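# Tuck the box end flap's tabs into the floor slots

## Task

Bend the top flap of the upright end wall over and drive both of its tabs all the way into the slots in the box floor. At the finish, that end wall and both long side walls must stand upright, the corner flaps at that end must be folded inward, and the box must rest on its base. All of this has to stay in place once the robot lets go; anything held only by the grippers does not count.

## Robot and tools

ROBOT. Two arms, left_arm and right_arm, each ending in a two-finger gripper. The names are labels, not image sides. Root links in the scene frame: left_arm at (-0.008, +0.289, 0) m, right_arm at (-0.048, -0.342, 0) m, both nearly unrotated. The scene frame has its origin on the table top midway between the arms, +x pointing out over the table, +z up, and left_arm on the +y side. Joint ranges in rad, base to hand: waist -2.618..3.054, shoulder 0..3.142, elbow 0..3.142, wrist pitch -1.571..1.571, wrist yaw -1.571..1.571, wrist roll -2.094..2.094. The fingers extend along the gripper's +z axis and close along its y axis. The reported hand point sits between the finger pads, roughly 1 cm short of the tips. A wrist camera and its mount stick out from each hand and can collide with things.

THE ROW. Every command that moves an arm uses one row of 16 numbers covering both arms, even when only one moves: left_arm x, y, z, qw, qx, qy, qz, opening, then right_arm x, y, z, qw, qx, qy, qz, opening. Position is an absolute target in metres in the scene frame; the quaternion is an absolute orientation, w first. These are poses, not offsets. Opening runs from -1 (closed) to +1 (fully open, 0.094 m). To keep an arm still, repeat its whole pose from the last result before it stopped, with the desired opening; to hold an orientation steady, keep sending the same quaternion rather than copying the drifting reported one.

LIMITS ON A ROW. A target lying more than 0.6 m from the arm's last reported position along any of its gripper's axes gets the whole call refused, sending nothing. Each control step (1/30 s), the commanded pose is clipped to within 70 mm and 16 degrees of the measured one; position wins over orientation when both cannot be met. Arms tend to settle a centimetre or more away from the command, usually too low, and the printed position can be inaccurate at long reach.

TOOLS.
execute_actions: {"actions": [...], "pictures": bool}. An empty list just reports the state. One action {"rows": [[16 numbers], ...], "steps": n} with up to 15 rows and n up to 15 (default 15); each row lasts one step and the last repeats to fill. Or one wait {"steps": n}, n up to 300, counted from the previous result so your thinking time uses some of it. After an action each arm goes only as far as its last clipped pose, so check the result and send the remainder.
move: {"target": [16 numbers], "speed": m/s from 0.002 to 0.5, default 0.25; rotation up to twice that in rad/s}. Both hands travel straight lines that finish together, lasting 0.5 to 10 s (cut off at 10 s). Opening is applied at the start. Paths ignore obstacles and the other arm; hands lag, wander and may overshoot the speed. Faster moves hit harder, and aiming beyond a contact presses harder.
wait: {"seconds": 0 to 10}; the robot gets nothing new.
zoom_image: {"camera": one of cam_head_left, cam_head_right, cam_high, cam_low, cam_left_wrist, cam_right_wrist, "region": [x0, y0, x1, y1]} in pixels of that 504x504 image, origin top-left, at most 504 by 504.
read_manual: {"section": "licences"}; text only.
finished_scene: {"scene": number}; ends the current scene irreversibly and reports success.

RESULTS. The state line gives each hand's position and quaternion (left_arm | right_arm). grip_measured is the measured finger opening on the command scale; the last Joint positions entry is the opening in metres; readings may be off by about 1 mm. To grasp, command roughly 0.03 under grip_measured (less for a lighter hold); pads push about 50-62 N, less on parts under 2 mm thick. A move adds a "move:" line: done, off_target, moving, held or fault, plus limits (paced = target clipped; held = steps blocked, after which the arm may surge), and each hand's distance from target. Naming only one arm means the other finished. "pose unreachable" means the clearance check altered or blocked that arm's command; HELD marks steps not sent. A "Hand target" line shows where each arm is now being driven. Joint torques include offsets and noise. MOTOR HOT warns at 75 °C; at 90 °C that arm halts for 10 s; at 100 °C it goes limp and falls. FAULT lines report stops. Camera images come with every result unless pictures is false.

CAUTIONS. The simulation keeps running while you think, and fingers still in motion finish moving. Occasional disturbances may tug a held part or shove a loose one. Avoid knocking anything off the table, dropping or slamming parts, shoving hard, letting the arms collide or press each other, and long loaded holds that heat motors. The box must remain upright on its base with the fold staying in place unaided before you end the scene.

Each tool is called as name([rows], argument=value, ...), one row to a line, values as JSON.

## Session

execute_actions(actions=[])

Scene clock: 0.00 s of 4500.00 s.
left_arm: end_effector_position=(+0.3772, +0.2743, +0.4091) grip_measured=-0.400 end_effector_quat_wxyz=(+0.710, +0.016, +0.704, -0.016) | right_arm: end_effector_position=(+0.3363, -0.3297, +0.4109) grip_measured=+1.000 end_effector_quat_wxyz=(+0.709, -0.017, +0.705, +0.005)
Joint positions: left_arm=[-0.008  1.063  1.054  0.017  0.006  0.     0.028] | right_arm=[-0.009  1.06   1.062  0.005 -0.002 -0.016  0.094]
Joint velocities: left_arm=[-0.017 -0.022 -0.017 -0.051  0.051  0.007 -0.   ] | right_arm=[-0.002  0.007 -0.027 -0.007  0.037 -0.007  0.   ]
Joint torques (N m, as the arm reports them, + toward a larger angle): no reading
Hand target (left_arm): +0.375, +0.274, +0.410; +0.709, +0.015, +0.705, -0.016
Hand target (right_arm): +0.333, -0.330, +0.418; +0.715, -0.016, +0.699, +0.006

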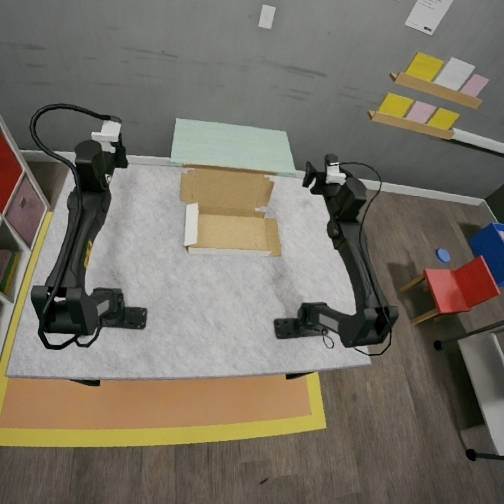

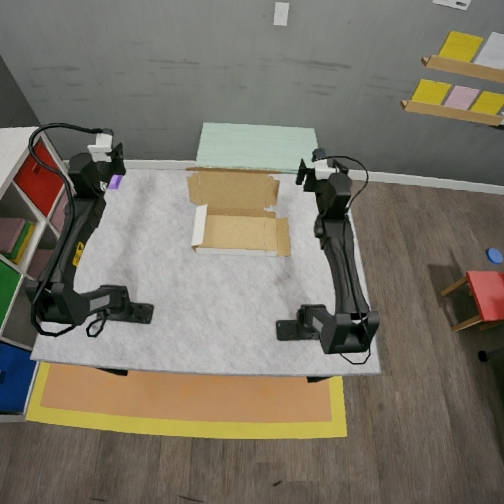

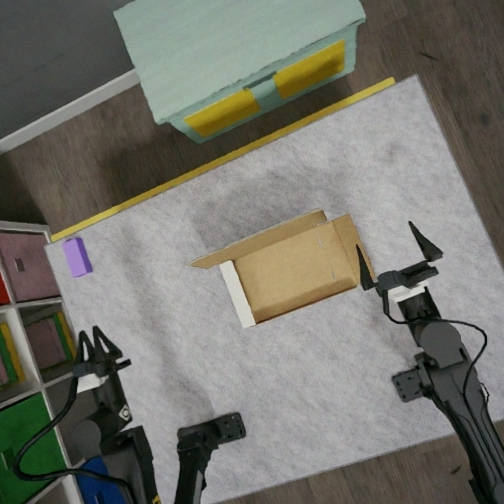

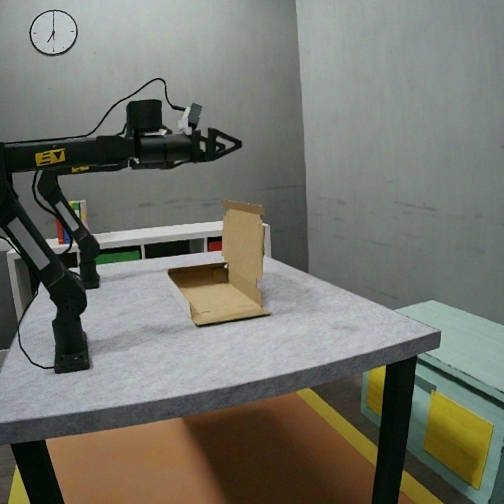

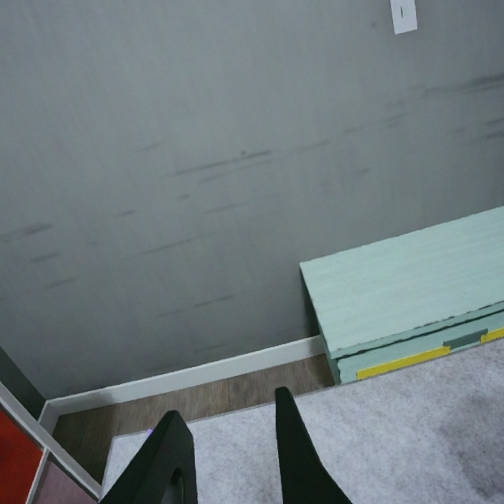

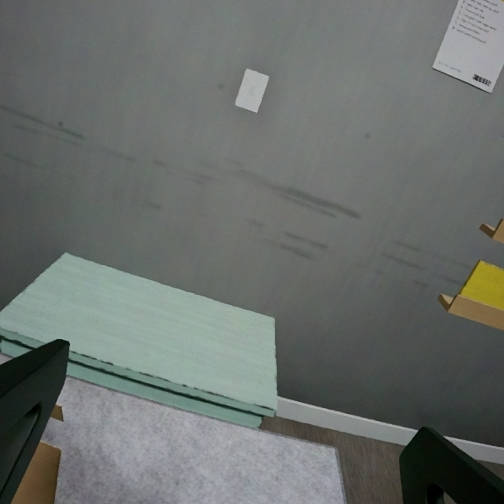

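zoom_image(camera="cam_high", region=[170,180,400,350])

zoom_image(camera="cam_low", region=[140,180,300,340])

zoom_image(camera="cam_head_right", region=[170,150,310,270])

Region (170, 180, 400, 350) of cam_high's 504x504 image, scaled by 2.191, with more detail than that image has; it fills the top 373 rows of this view, and the rest is white.

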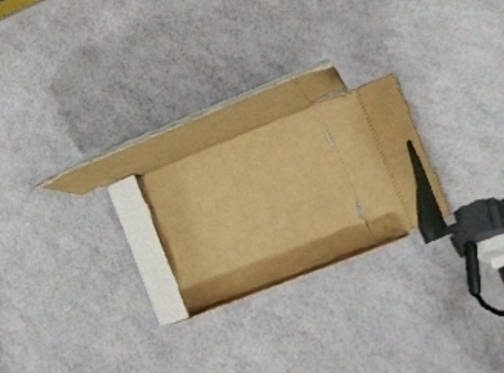

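Region (140, 180, 300, 340) of cam_low's 504x504 image, scaled by 3.150, with more detail than that image has.

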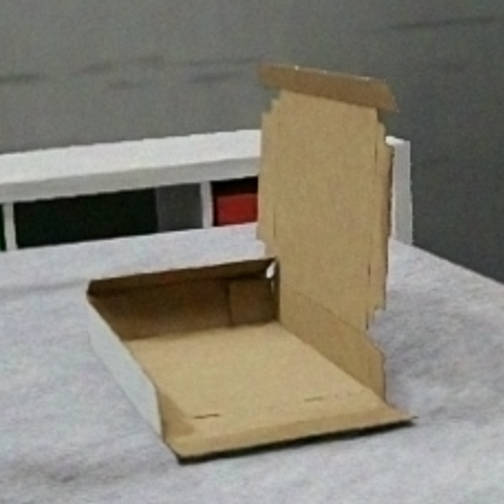

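Region (170, 150, 310, 270) of cam_head_right's 504x504 image, scaled by 3.600, with more detail than that image has; it fills the top 432 rows of this view, and the rest is white.

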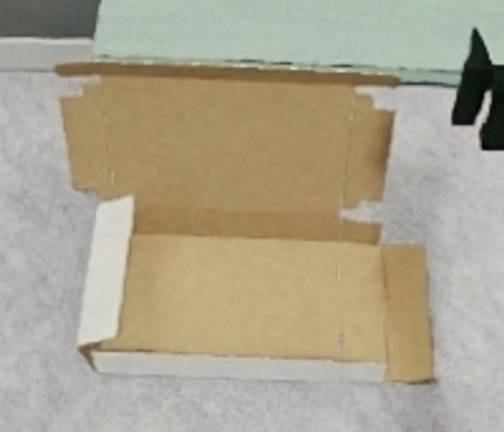

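move(target=[0.24,0.12,0.33,0.17,0,0.985,0,1,0.30,-0.40,0.40,0.709,-0.017,0.705,0.005,1])

Scene clock: 17.47 s of 4500.00 s.
left_arm: end_effector_position=(+0.2480, +0.1125, +0.3349) grip_measured=+0.998 end_effector_quat_wxyz=(+0.266, +0.009, +0.961, -0.076) | right_arm: end_effector_position=(+0.3058, -0.4010, +0.4022) grip_measured=+1.000 end_effector_quat_wxyz=(+0.709, -0.018, +0.704, +0.004)
Joint positions: left_arm=[-0.71   1.486  1.96  -1.529 -0.234 -0.659  0.094] | right_arm=[-0.394  0.977  0.99  -0.005 -0.387 -0.016  0.094]
Joint velocities: left_arm=[-0.022 -0.002 -0.012  0.037  0.051 -0.051 -0.001] | right_arm=[-0.012 -0.002 -0.002 -0.037  0.051  0.007  0.   ]
Joint torques (N m, as the arm reports them, + toward a larger angle): left_arm=[-0.47 -5.6   3.86  0.95 -0.09 -0.05] | right_arm=[-1.   -3.86  7.48  1.56 -0.14 -0.04]
Hand target (left_arm): +0.240, +0.117, +0.327; +0.250, +0.009, +0.966, -0.069
Hand target (right_arm): +0.299, -0.401, +0.400; +0.709, -0.018, +0.705, +0.004
Off the commanded pose (left_arm): 0.012 m, 14 deg.
Off the commanded pose (right_arm): 0.006 m, 0 deg.
joint sent to its limit (left arm) — the command would take joint 4 (wrist pitch) past its lower limit, so that joint was sent only as far as its limit.
After step 90, 11.47 s passed at rest.
move: off_target (left_arm)

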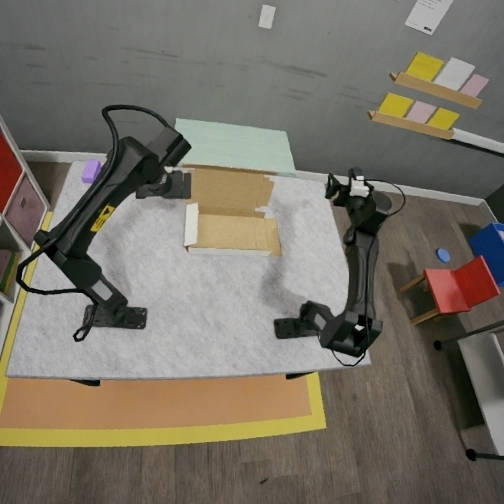

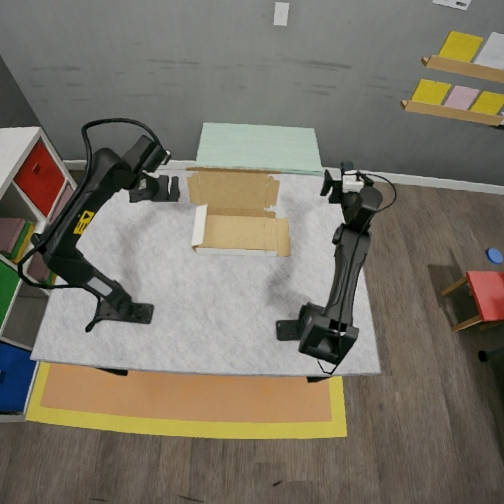

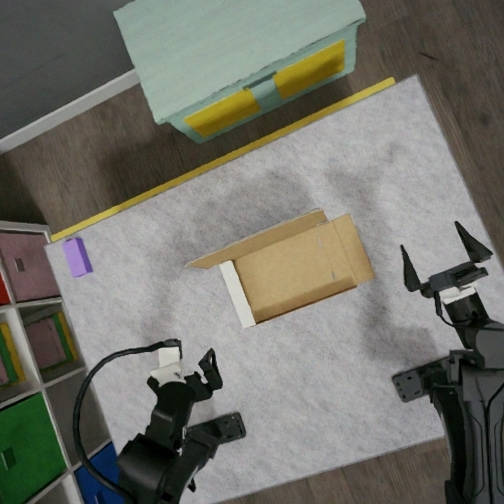

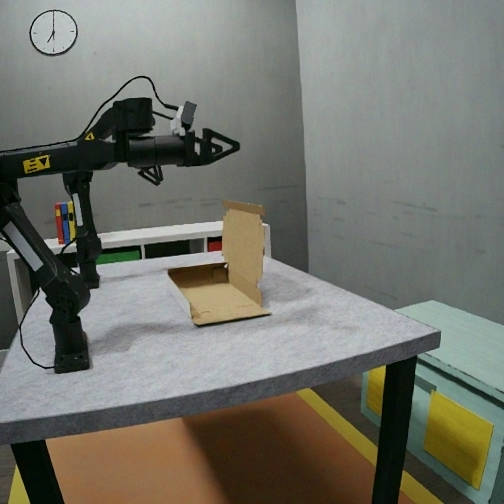

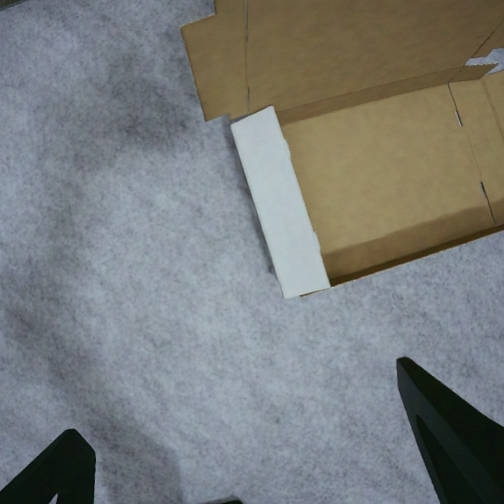

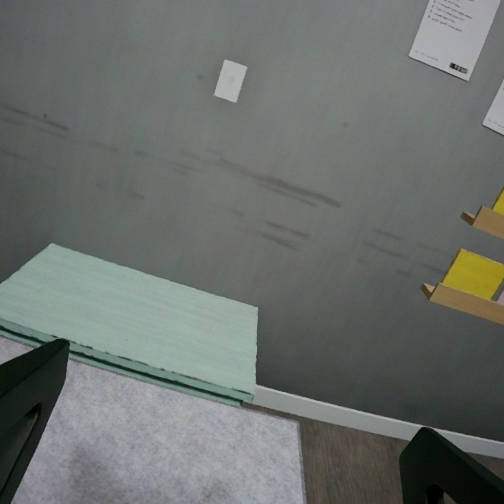

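move(target=[0.29,0.11,0.16,0.26,0,0.966,0,1,0.30,-0.40,0.40,0.709,-0.017,0.705,0.005,1])

Scene clock: 31.00 s of 4500.00 s.
left_arm: end_effector_position=(+0.2860, +0.1059, +0.1630) grip_measured=+0.998 end_effector_quat_wxyz=(+0.255, +0.001, +0.967, -0.010) | right_arm: end_effector_position=(+0.3058, -0.4007, +0.4022) grip_measured=+1.000 end_effector_quat_wxyz=(+0.709, -0.018, +0.704, +0.005)
Joint positions: left_arm=[-0.691  1.469  1.232 -0.919 -0.316 -0.651  0.094] | right_arm=[-0.394  0.977  0.99  -0.005 -0.388 -0.016  0.094]
Joint velocities: left_arm=[-0.012 -0.007 -0.002  0.007 -0.007 -0.007  0.001] | right_arm=[ 0.007 -0.007  0.012 -0.095  0.037 -0.081  0.   ]
Joint torques (N m, as the arm reports them, + toward a larger angle): left_arm=[ 0.59 -6.    6.43  1.14 -0.43  0.12] | right_arm=[-0.48 -3.68  7.44  1.59 -0.07 -0.02]
Hand target (left_arm): +0.289, +0.111, +0.159; +0.260, -0.001, +0.966, -0.000
Hand target (right_arm): +0.300, -0.400, +0.400; +0.709, -0.017, +0.705, +0.005
Off the commanded pose (left_arm): 0.006 m, 1 deg.
Off the commanded pose (right_arm): 0.006 m, 0 deg.
After step 90, 9.07 s passed at rest.
move: done

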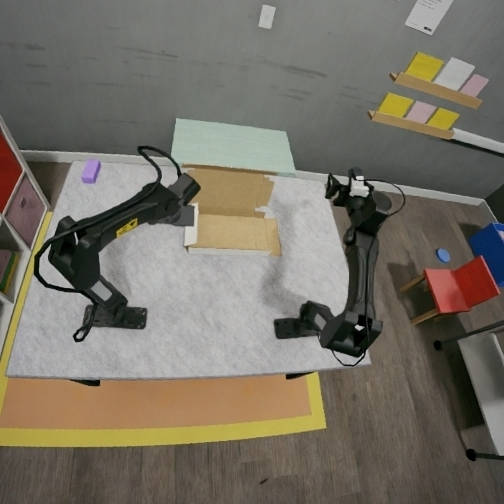

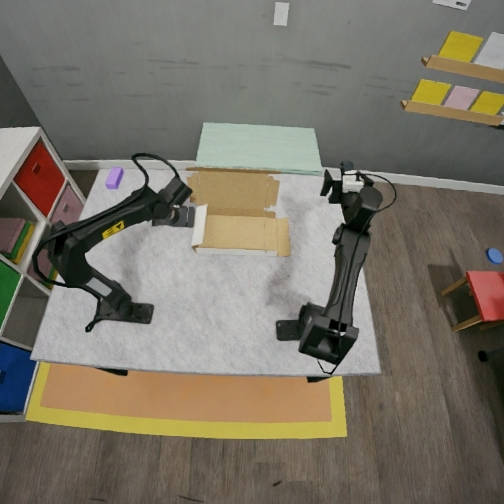

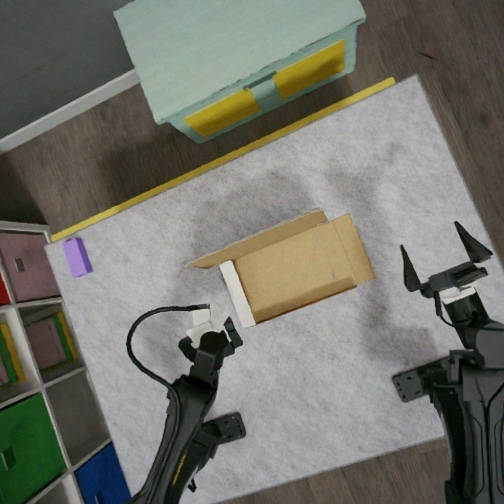

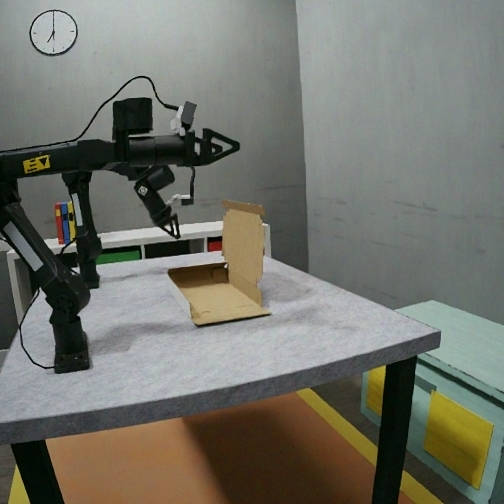

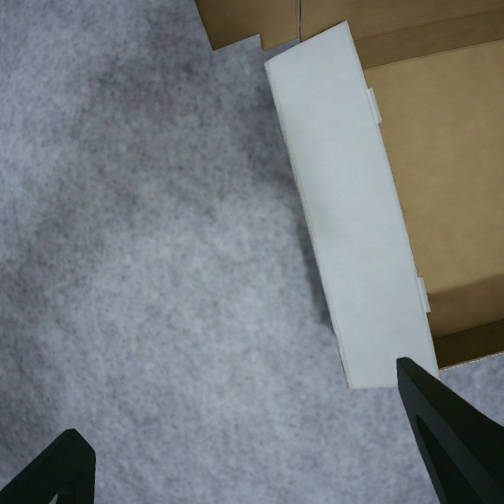

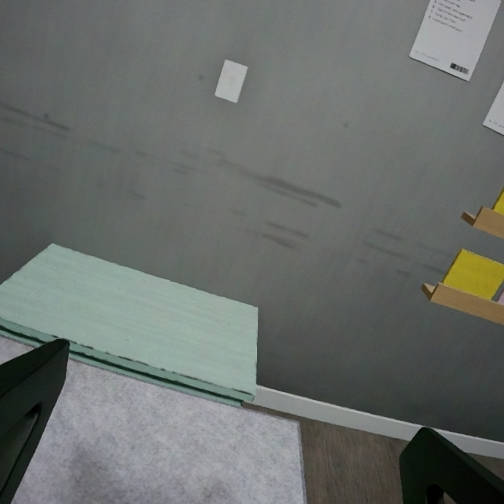

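move(target=[0.36,0.11,0.10,0.26,0,0.966,0,1,0.30,-0.40,0.40,0.709,-0.017,0.705,0.005,1], speed=0.1)

Scene clock: 37.30 s of 4500.00 s.
left_arm: end_effector_position=(+0.3611, +0.1079, +0.1065) grip_measured=+0.998 end_effector_quat_wxyz=(+0.265, -0.002, +0.964, -0.002) | right_arm: end_effector_position=(+0.3058, -0.4007, +0.4022) grip_measured=+1.000 end_effector_quat_wxyz=(+0.709, -0.018, +0.704, +0.005)
Joint positions: left_arm=[-0.55   1.704  1.232 -0.636 -0.282 -0.517  0.094] | right_arm=[-0.394  0.977  0.99  -0.005 -0.388 -0.016  0.094]
Joint velocities: left_arm=[-0.002 -0.002  0.007  0.007 -0.037  0.081 -0.001] | right_arm=[-0.012  0.007 -0.017  0.037 -0.022 -0.11   0.   ]
Joint torques (N m, as the arm reports them, + toward a larger angle): left_arm=[ 0.5  -7.96  6.18  1.2  -0.15  0.15] | right_arm=[-0.47 -3.69  7.45  1.59 -0.07 -0.02]
Hand target (left_arm): +0.360, +0.110, +0.099; +0.261, +0.000, +0.965, +0.000
Hand target (right_arm): +0.300, -0.400, +0.400; +0.709, -0.017, +0.705, +0.005
Off the commanded pose (left_arm): 0.007 m, 1 deg.
Off the commanded pose (right_arm): 0.006 m, 0 deg.
After step 90, 1.80 s passed at rest.
move: done

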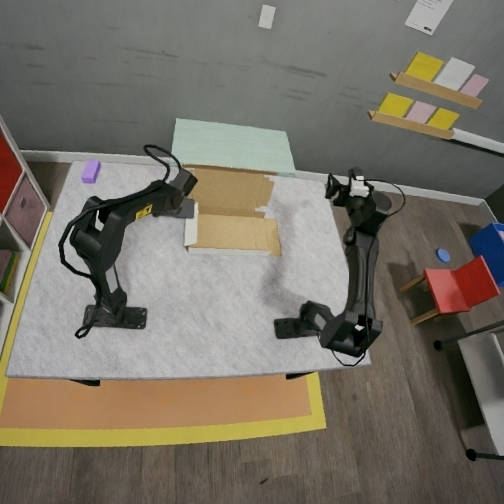

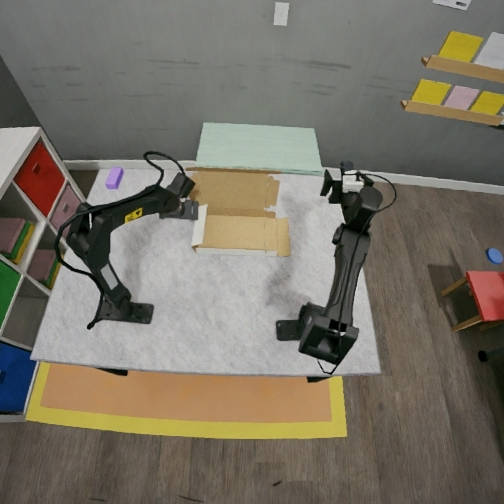

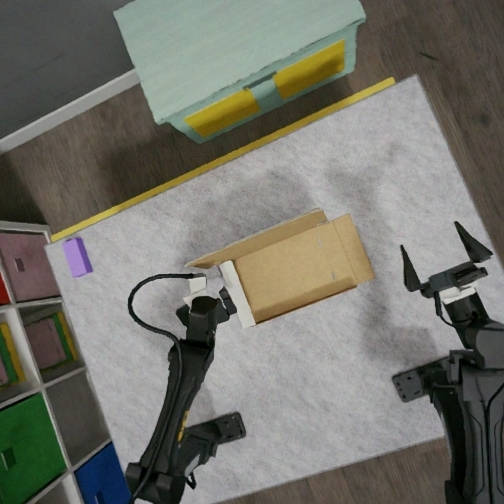

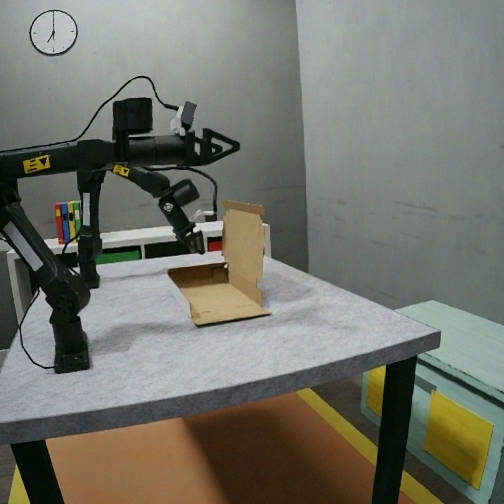

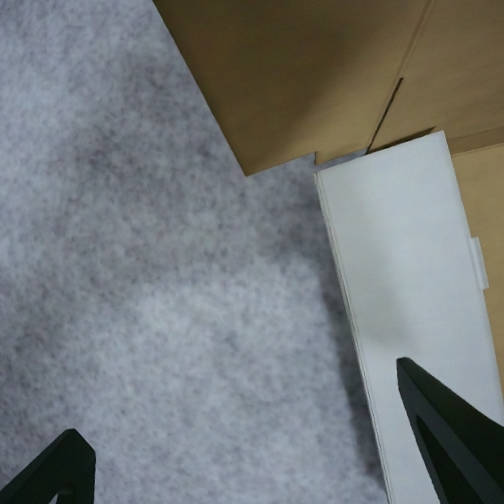

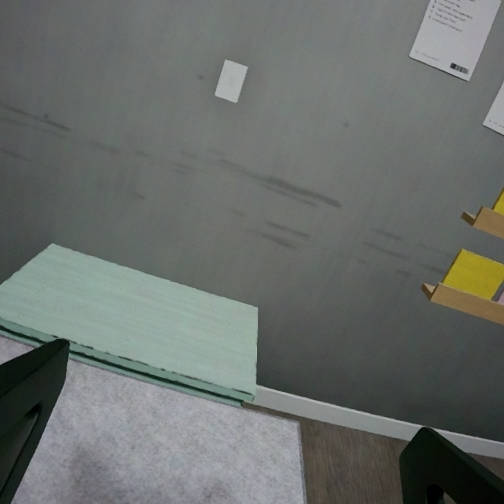

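move(target=[0.34,0.078,0.10,0.259,-0.067,0.964,0.018,1,0.30,-0.40,0.40,0.709,-0.017,0.705,0.005,1], speed=0.1)

move(target=[0.345,0.078,0.055,0.259,-0.067,0.964,0.018,1,0.30,-0.40,0.40,0.709,-0.017,0.705,0.005,1], speed=0.04)

Scene clock: 46.97 s of 4500.00 s.
left_arm: end_effector_position=(+0.3373, +0.0772, +0.0968) grip_measured=+0.998 end_effector_quat_wxyz=(+0.256, -0.062, +0.965, +0.008) | right_arm: end_effector_position=(+0.3058, -0.4007, +0.4022) grip_measured=+1.000 end_effector_quat_wxyz=(+0.709, -0.018, +0.704, +0.005)
Joint positions: left_arm=[-0.681  1.756  1.271 -0.709 -0.366 -0.769  0.094] | right_arm=[-0.394  0.977  0.99  -0.005 -0.388 -0.016  0.094]
Joint velocities: left_arm=[-0.007  0.002  0.002 -0.007 -0.022 -0.022  0.001] | right_arm=[ 0.007 -0.002 -0.012 -0.037 -0.022 -0.007  0.   ]
Joint torques (N m, as the arm reports them, + toward a larger angle): left_arm=[-0.43 -7.85 10.08  0.79 -0.46 -0.04] | right_arm=[-0.48 -3.68  7.45  1.59 -0.07 -0.02]
Hand target (left_arm): +0.339, +0.078, +0.100; +0.259, -0.067, +0.964, +0.017
Hand target (right_arm): +0.300, -0.400, +0.400; +0.709, -0.017, +0.705, +0.005
Off the commanded pose (left_arm): 0.004 m, 1 deg.
Off the commanded pose (right_arm): 0.006 m, 0 deg.
After step 90, 5.47 s passed at rest.
move: done

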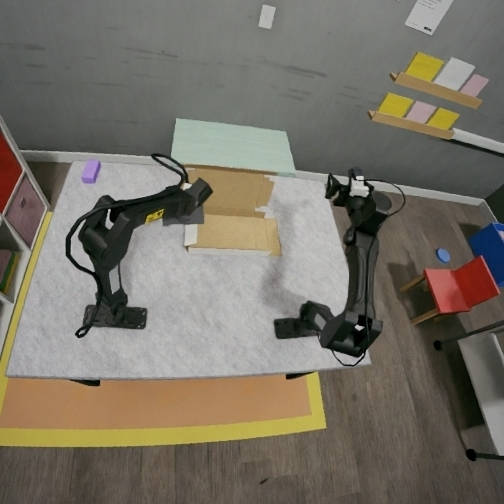

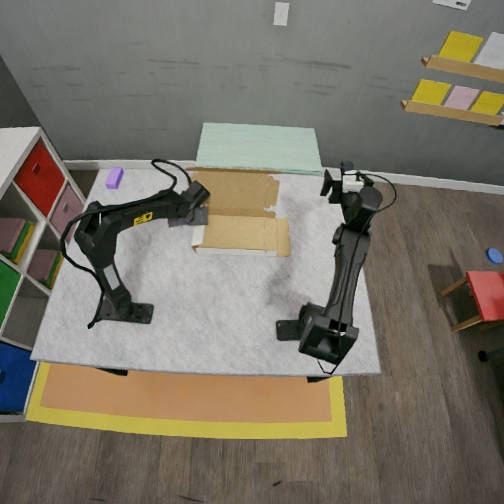

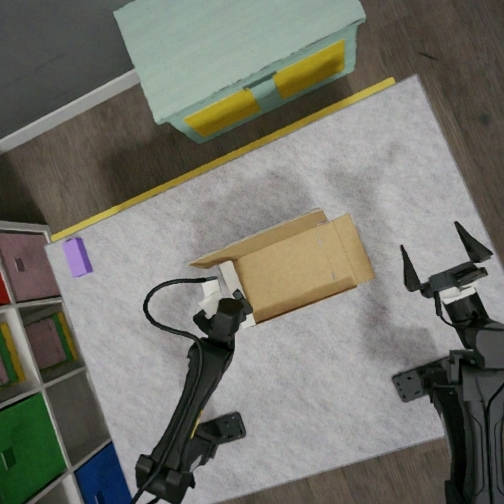

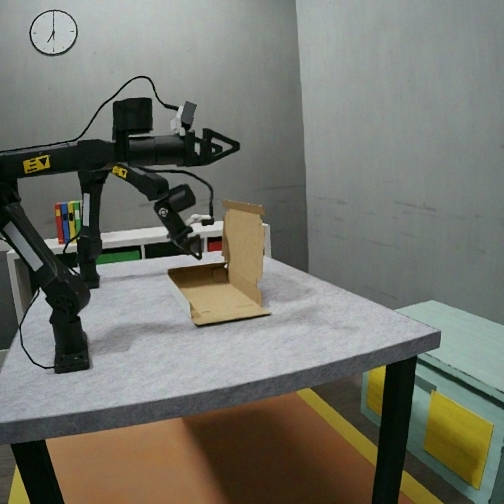

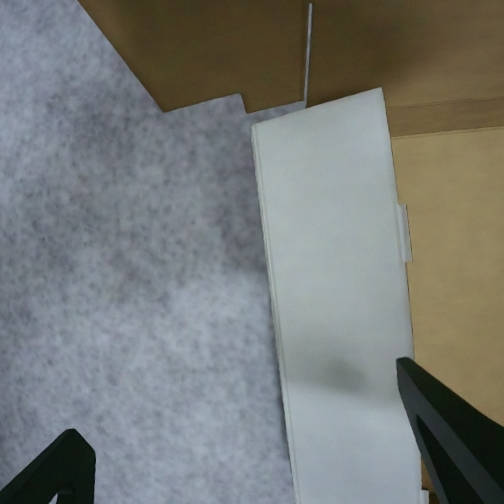

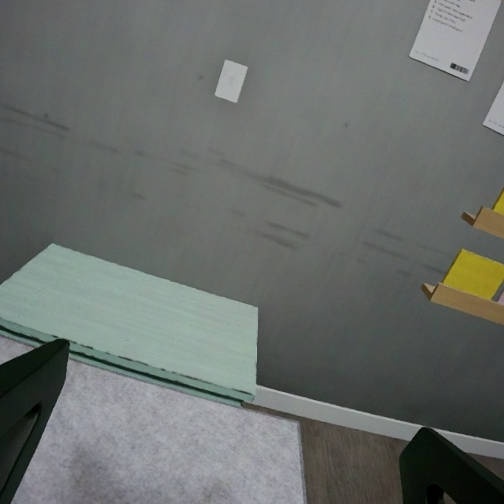

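Scene clock: 48.33 s of 4500.00 s.
left_arm: end_effector_position=(+0.3473, +0.0692, +0.0710) grip_measured=+0.998 end_effector_quat_wxyz=(+0.268, -0.066, +0.961, -0.002) | right_arm: end_effector_position=(+0.3058, -0.4007, +0.4022) grip_measured=+1.000 end_effector_quat_wxyz=(+0.709, -0.018, +0.704, +0.005)
Joint positions: left_arm=[-0.681  1.81   1.217 -0.571 -0.369 -0.769  0.094] | right_arm=[-0.394  0.977  0.99  -0.005 -0.388 -0.016  0.094]
Joint velocities: left_arm=[-0.012 -0.002 -0.002 -0.037 -0.022  0.081  0.   ] | right_arm=[ 0.012 -0.002  0.012 -0.081 -0.007  0.051  0.   ]
Joint torques (N m, as the arm reports them, + toward a larger angle): left_arm=[ 0.55 -7.43  5.15  1.09 -0.37  0.05] | right_arm=[-0.48 -3.68  7.45  1.59 -0.07 -0.02]
Hand target (left_arm): +0.344, +0.078, +0.055; +0.259, -0.067, +0.963, +0.018
Hand target (right_arm): +0.300, -0.400, +0.400; +0.709, -0.017, +0.705, +0.005
Off the commanded pose (left_arm): 0.018 m, 3 deg.
Off the commanded pose (right_arm): 0.006 m, 0 deg.
move: off_target (left_arm)

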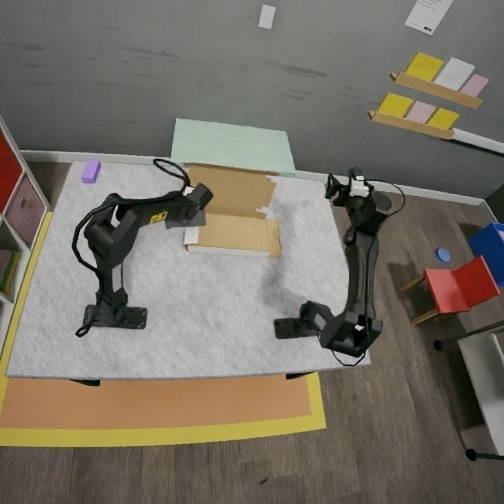

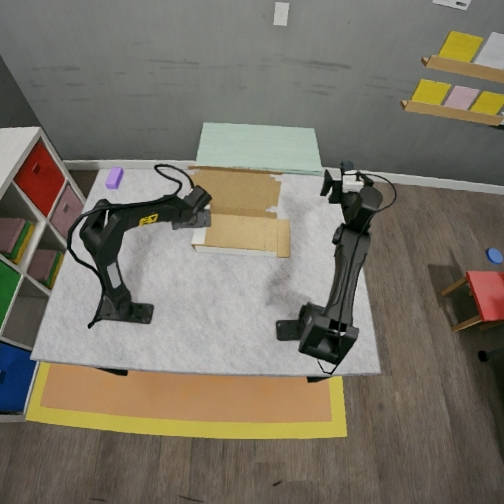

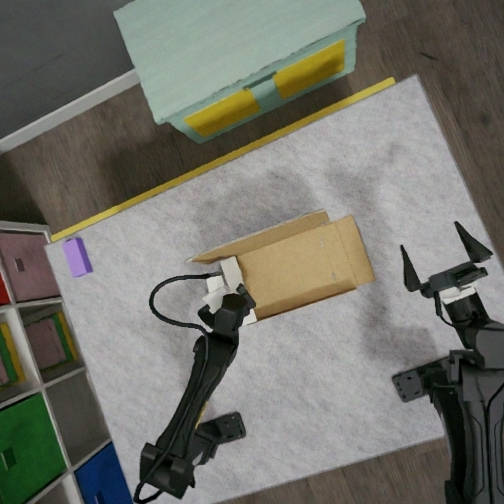

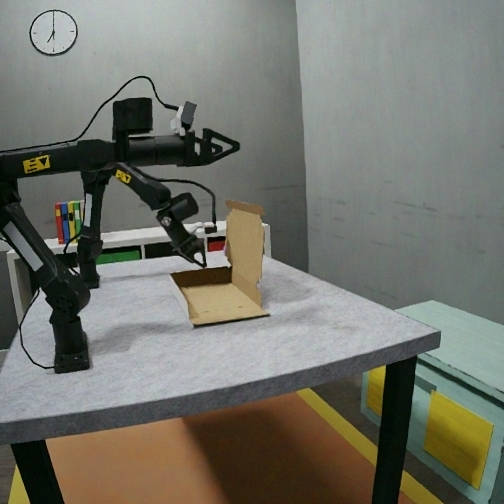

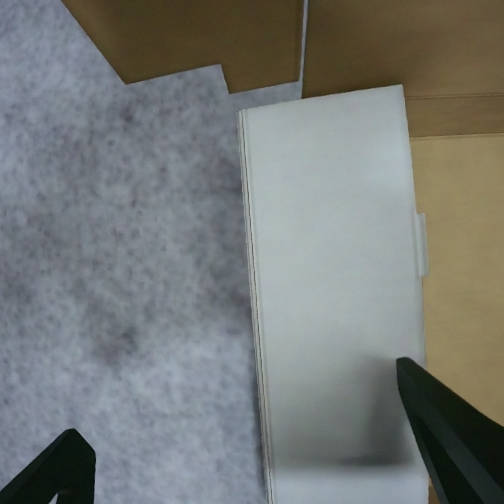

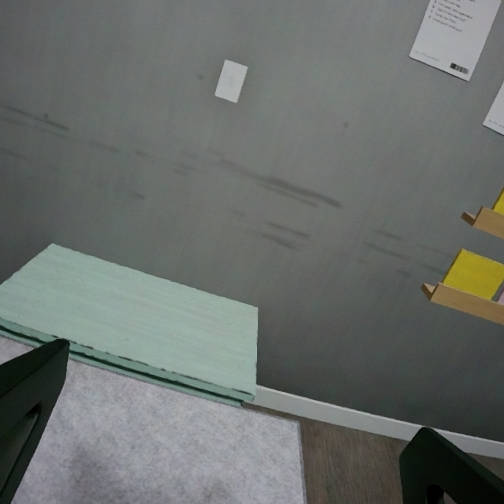

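move(target=[0.345,0.078,0.03,0.259,-0.067,0.964,0.018,1,0.30,-0.40,0.40,0.709,-0.017,0.705,0.005,1], speed=0.03)

Scene clock: 55.80 s of 4500.00 s.
left_arm: end_effector_position=(+0.3517, +0.0656, +0.0515) grip_measured=+0.998 end_effector_quat_wxyz=(+0.277, -0.068, +0.959, -0.010) | right_arm: end_effector_position=(+0.3058, -0.4007, +0.4022) grip_measured=+1.000 end_effector_quat_wxyz=(+0.709, -0.018, +0.704, +0.005)
Joint positions: left_arm=[-0.681  1.844  1.167 -0.462 -0.369 -0.769  0.094] | right_arm=[-0.394  0.977  0.99  -0.005 -0.388 -0.016  0.094]
Joint velocities: left_arm=[ 0.012  0.007 -0.007  0.081  0.022 -0.037 -0.001] | right_arm=[ 0.007 -0.002 -0.007 -0.007 -0.037 -0.066  0.   ]
Joint torques (N m, as the arm reports them, + toward a larger angle): left_arm=[ 0.56 -7.16  4.69  1.02 -0.4   0.06] | right_arm=[-0.48 -3.68  7.45  1.59 -0.07 -0.01]
Hand target (left_arm): +0.344, +0.079, +0.031; +0.259, -0.067, +0.963, +0.018
Hand target (right_arm): +0.300, -0.400, +0.400; +0.709, -0.017, +0.705, +0.005
Off the commanded pose (left_arm): 0.026 m, 4 deg.
Off the commanded pose (right_arm): 0.006 m, 0 deg.
After step 90, 2.83 s passed at rest.
move: off_target (left_arm)

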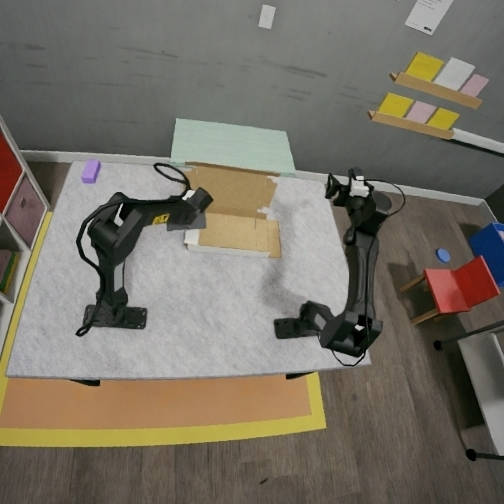

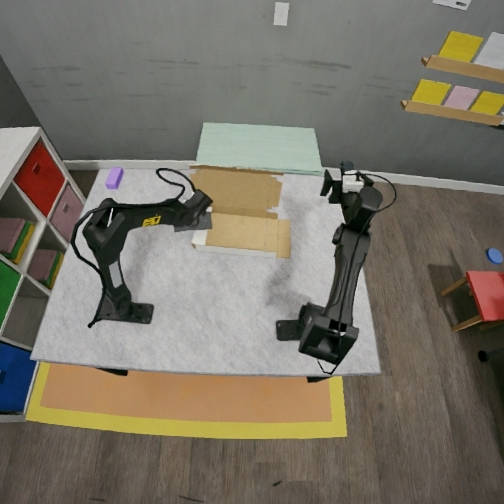

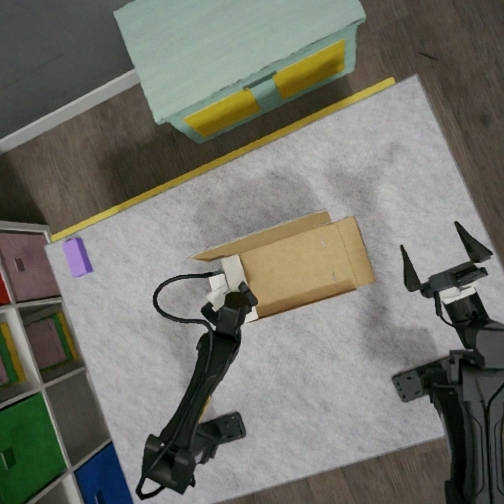

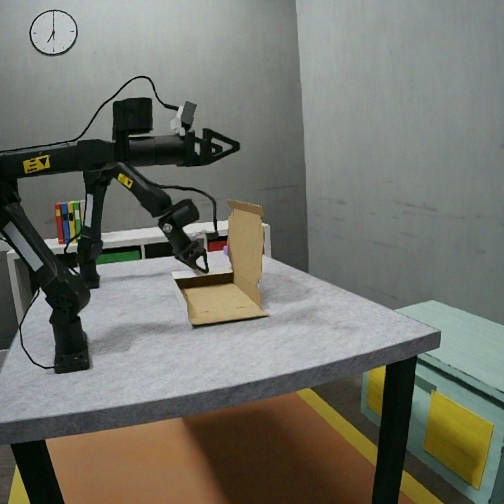

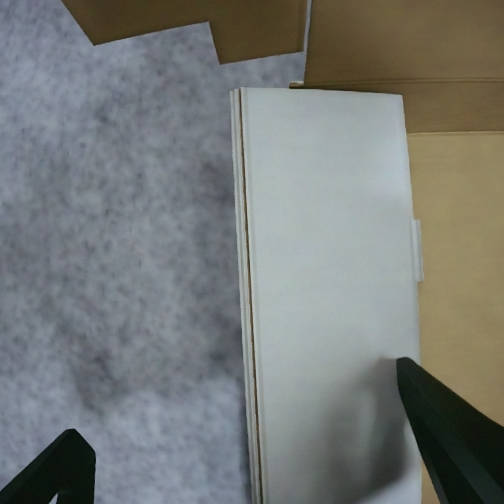

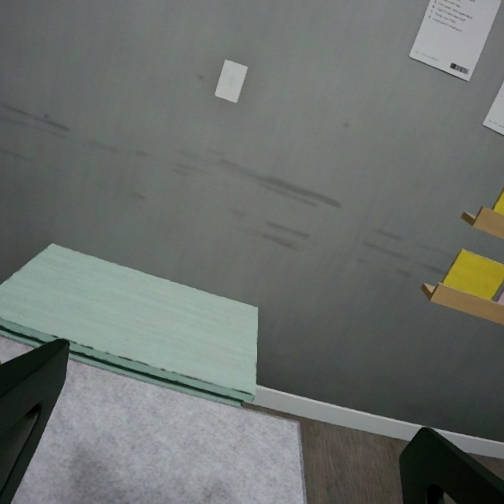

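move(target=[0.345,0.078,0.01,0.259,-0.067,0.964,0.018,1,0.30,-0.40,0.40,0.709,-0.017,0.705,0.005,1], speed=0.03)

move(target=[0.345,0.074,0.015,0.259,-0.067,0.964,0.018,0,0.30,-0.40,0.40,0.709,-0.017,0.705,0.005,1], speed=0.03)

Scene clock: 62.67 s of 4500.00 s.
left_arm: end_effector_position=(+0.3563, +0.0617, +0.0349) grip_measured=+0.998 end_effector_quat_wxyz=(+0.284, -0.070, +0.956, -0.017) | right_arm: end_effector_position=(+0.3058, -0.4007, +0.4022) grip_measured=+1.000 end_effector_quat_wxyz=(+0.709, -0.018, +0.704, +0.005)
Joint positions: left_arm=[-0.681  1.881  1.133 -0.368 -0.369 -0.769  0.094] | right_arm=[-0.394  0.977  0.99  -0.005 -0.388 -0.016  0.094]
Joint velocities: left_arm=[-0.007 -0.017  0.007 -0.007  0.007 -0.022 -0.   ] | right_arm=[ 0.012  0.002 -0.002 -0.022  0.022 -0.022  0.   ]
Joint torques (N m, as the arm reports them, + toward a larger angle): left_arm=[ 0.57 -7.07  4.24  0.89 -0.4   0.06] | right_arm=[-0.48 -3.69  7.45  1.58 -0.07 -0.02]
Hand target (left_arm): +0.344, +0.078, +0.011; +0.259, -0.067, +0.963, +0.018
Hand target (right_arm): +0.300, -0.400, +0.400; +0.709, -0.017, +0.705, +0.005
Off the commanded pose (left_arm): 0.032 m, 5 deg.
Off the commanded pose (right_arm): 0.006 m, 0 deg.
After step 90, 2.07 s passed at rest.
move: off_target (left_arm)

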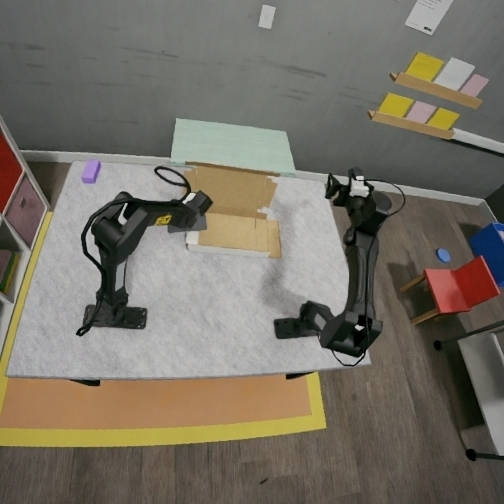

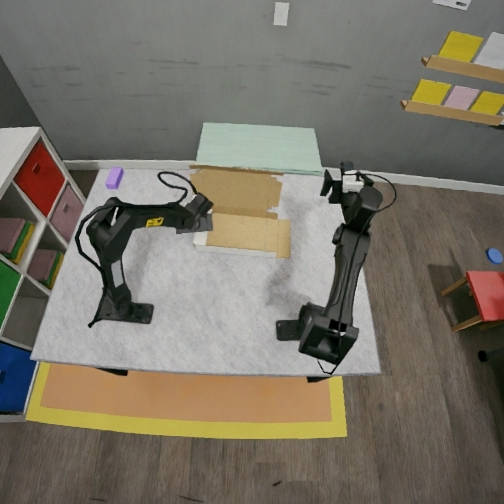

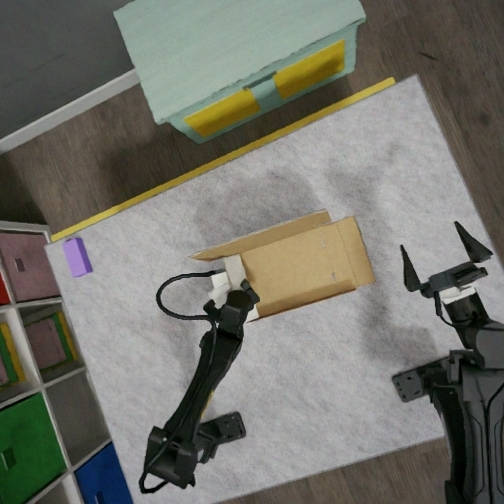

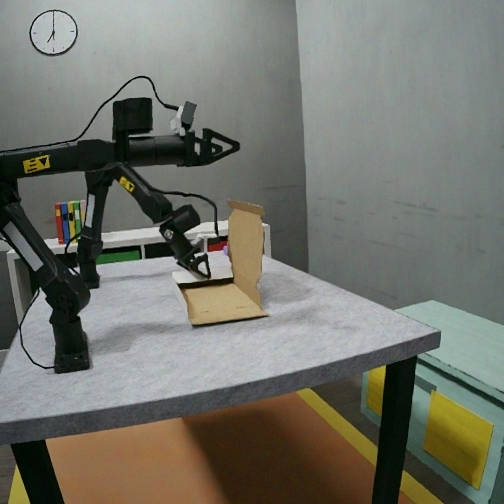

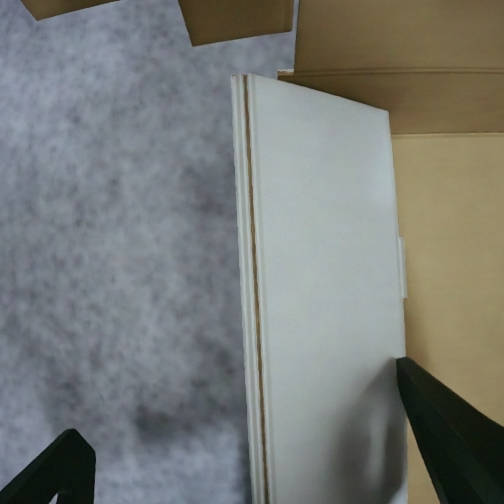

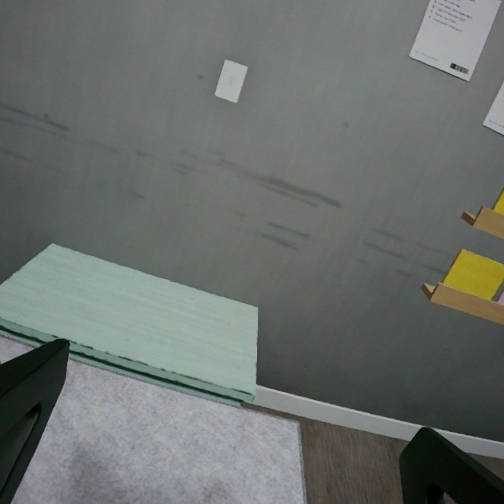

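Scene clock: 64.37 s of 4500.00 s.
left_arm: end_effector_position=(+0.3587, +0.0587, +0.0365) grip_measured=+0.002 end_effector_quat_wxyz=(+0.289, -0.071, +0.954, -0.025) | right_arm: end_effector_position=(+0.3058, -0.4007, +0.4022) grip_measured=+1.000 end_effector_quat_wxyz=(+0.709, -0.018, +0.704, +0.005)
Joint positions: left_arm=[-0.681  1.881  1.133 -0.351 -0.365 -0.771  0.047] | right_arm=[-0.394  0.977  0.99  -0.005 -0.388 -0.016  0.094]
Joint velocities: left_arm=[-0.002  0.007  0.012  0.007 -0.022 -0.037 -0.001] | right_arm=[-0.007 -0.007  0.002  0.095 -0.051 -0.066  0.   ]
Joint torques (N m, as the arm reports them, + toward a larger angle): left_arm=[-0.08 -7.23  6.31  0.57 -0.47  0.  ] | right_arm=[-0.48 -3.69  7.45  1.59 -0.07 -0.02]
Hand target (left_arm): +0.345, +0.074, +0.016; +0.260, -0.067, +0.963, +0.017
Hand target (right_arm): +0.300, -0.400, +0.400; +0.709, -0.017, +0.705, +0.005
Off the commanded pose (left_arm): 0.030 m, 6 deg.
Off the commanded pose (right_arm): 0.006 m, 0 deg.
move: off_target (left_arm)

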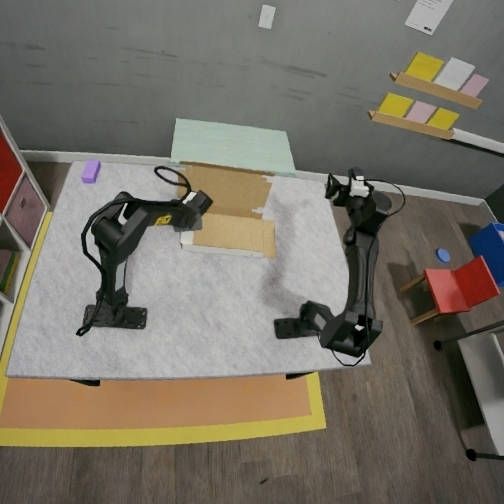

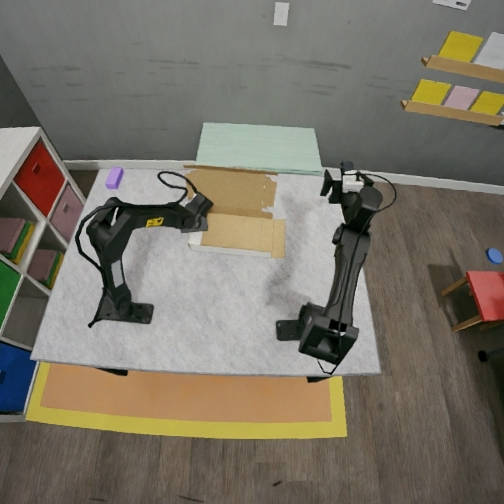

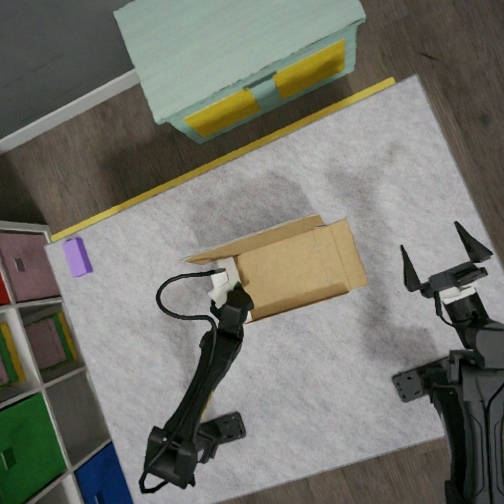

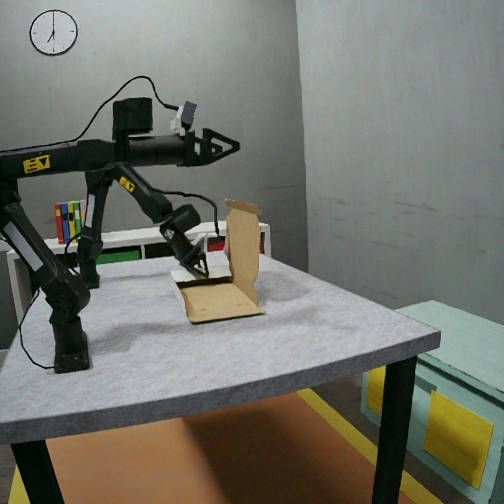

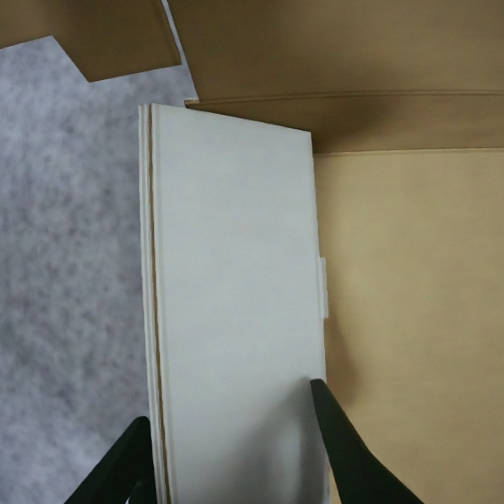

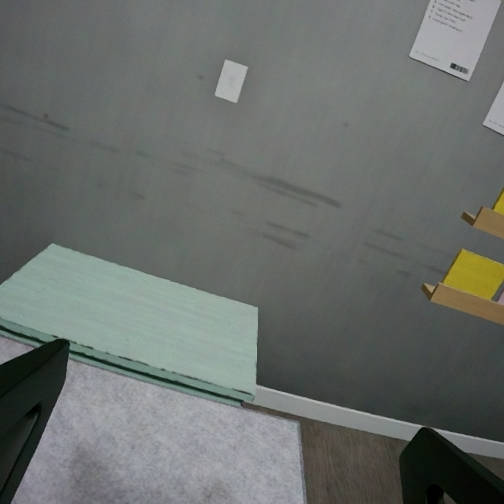

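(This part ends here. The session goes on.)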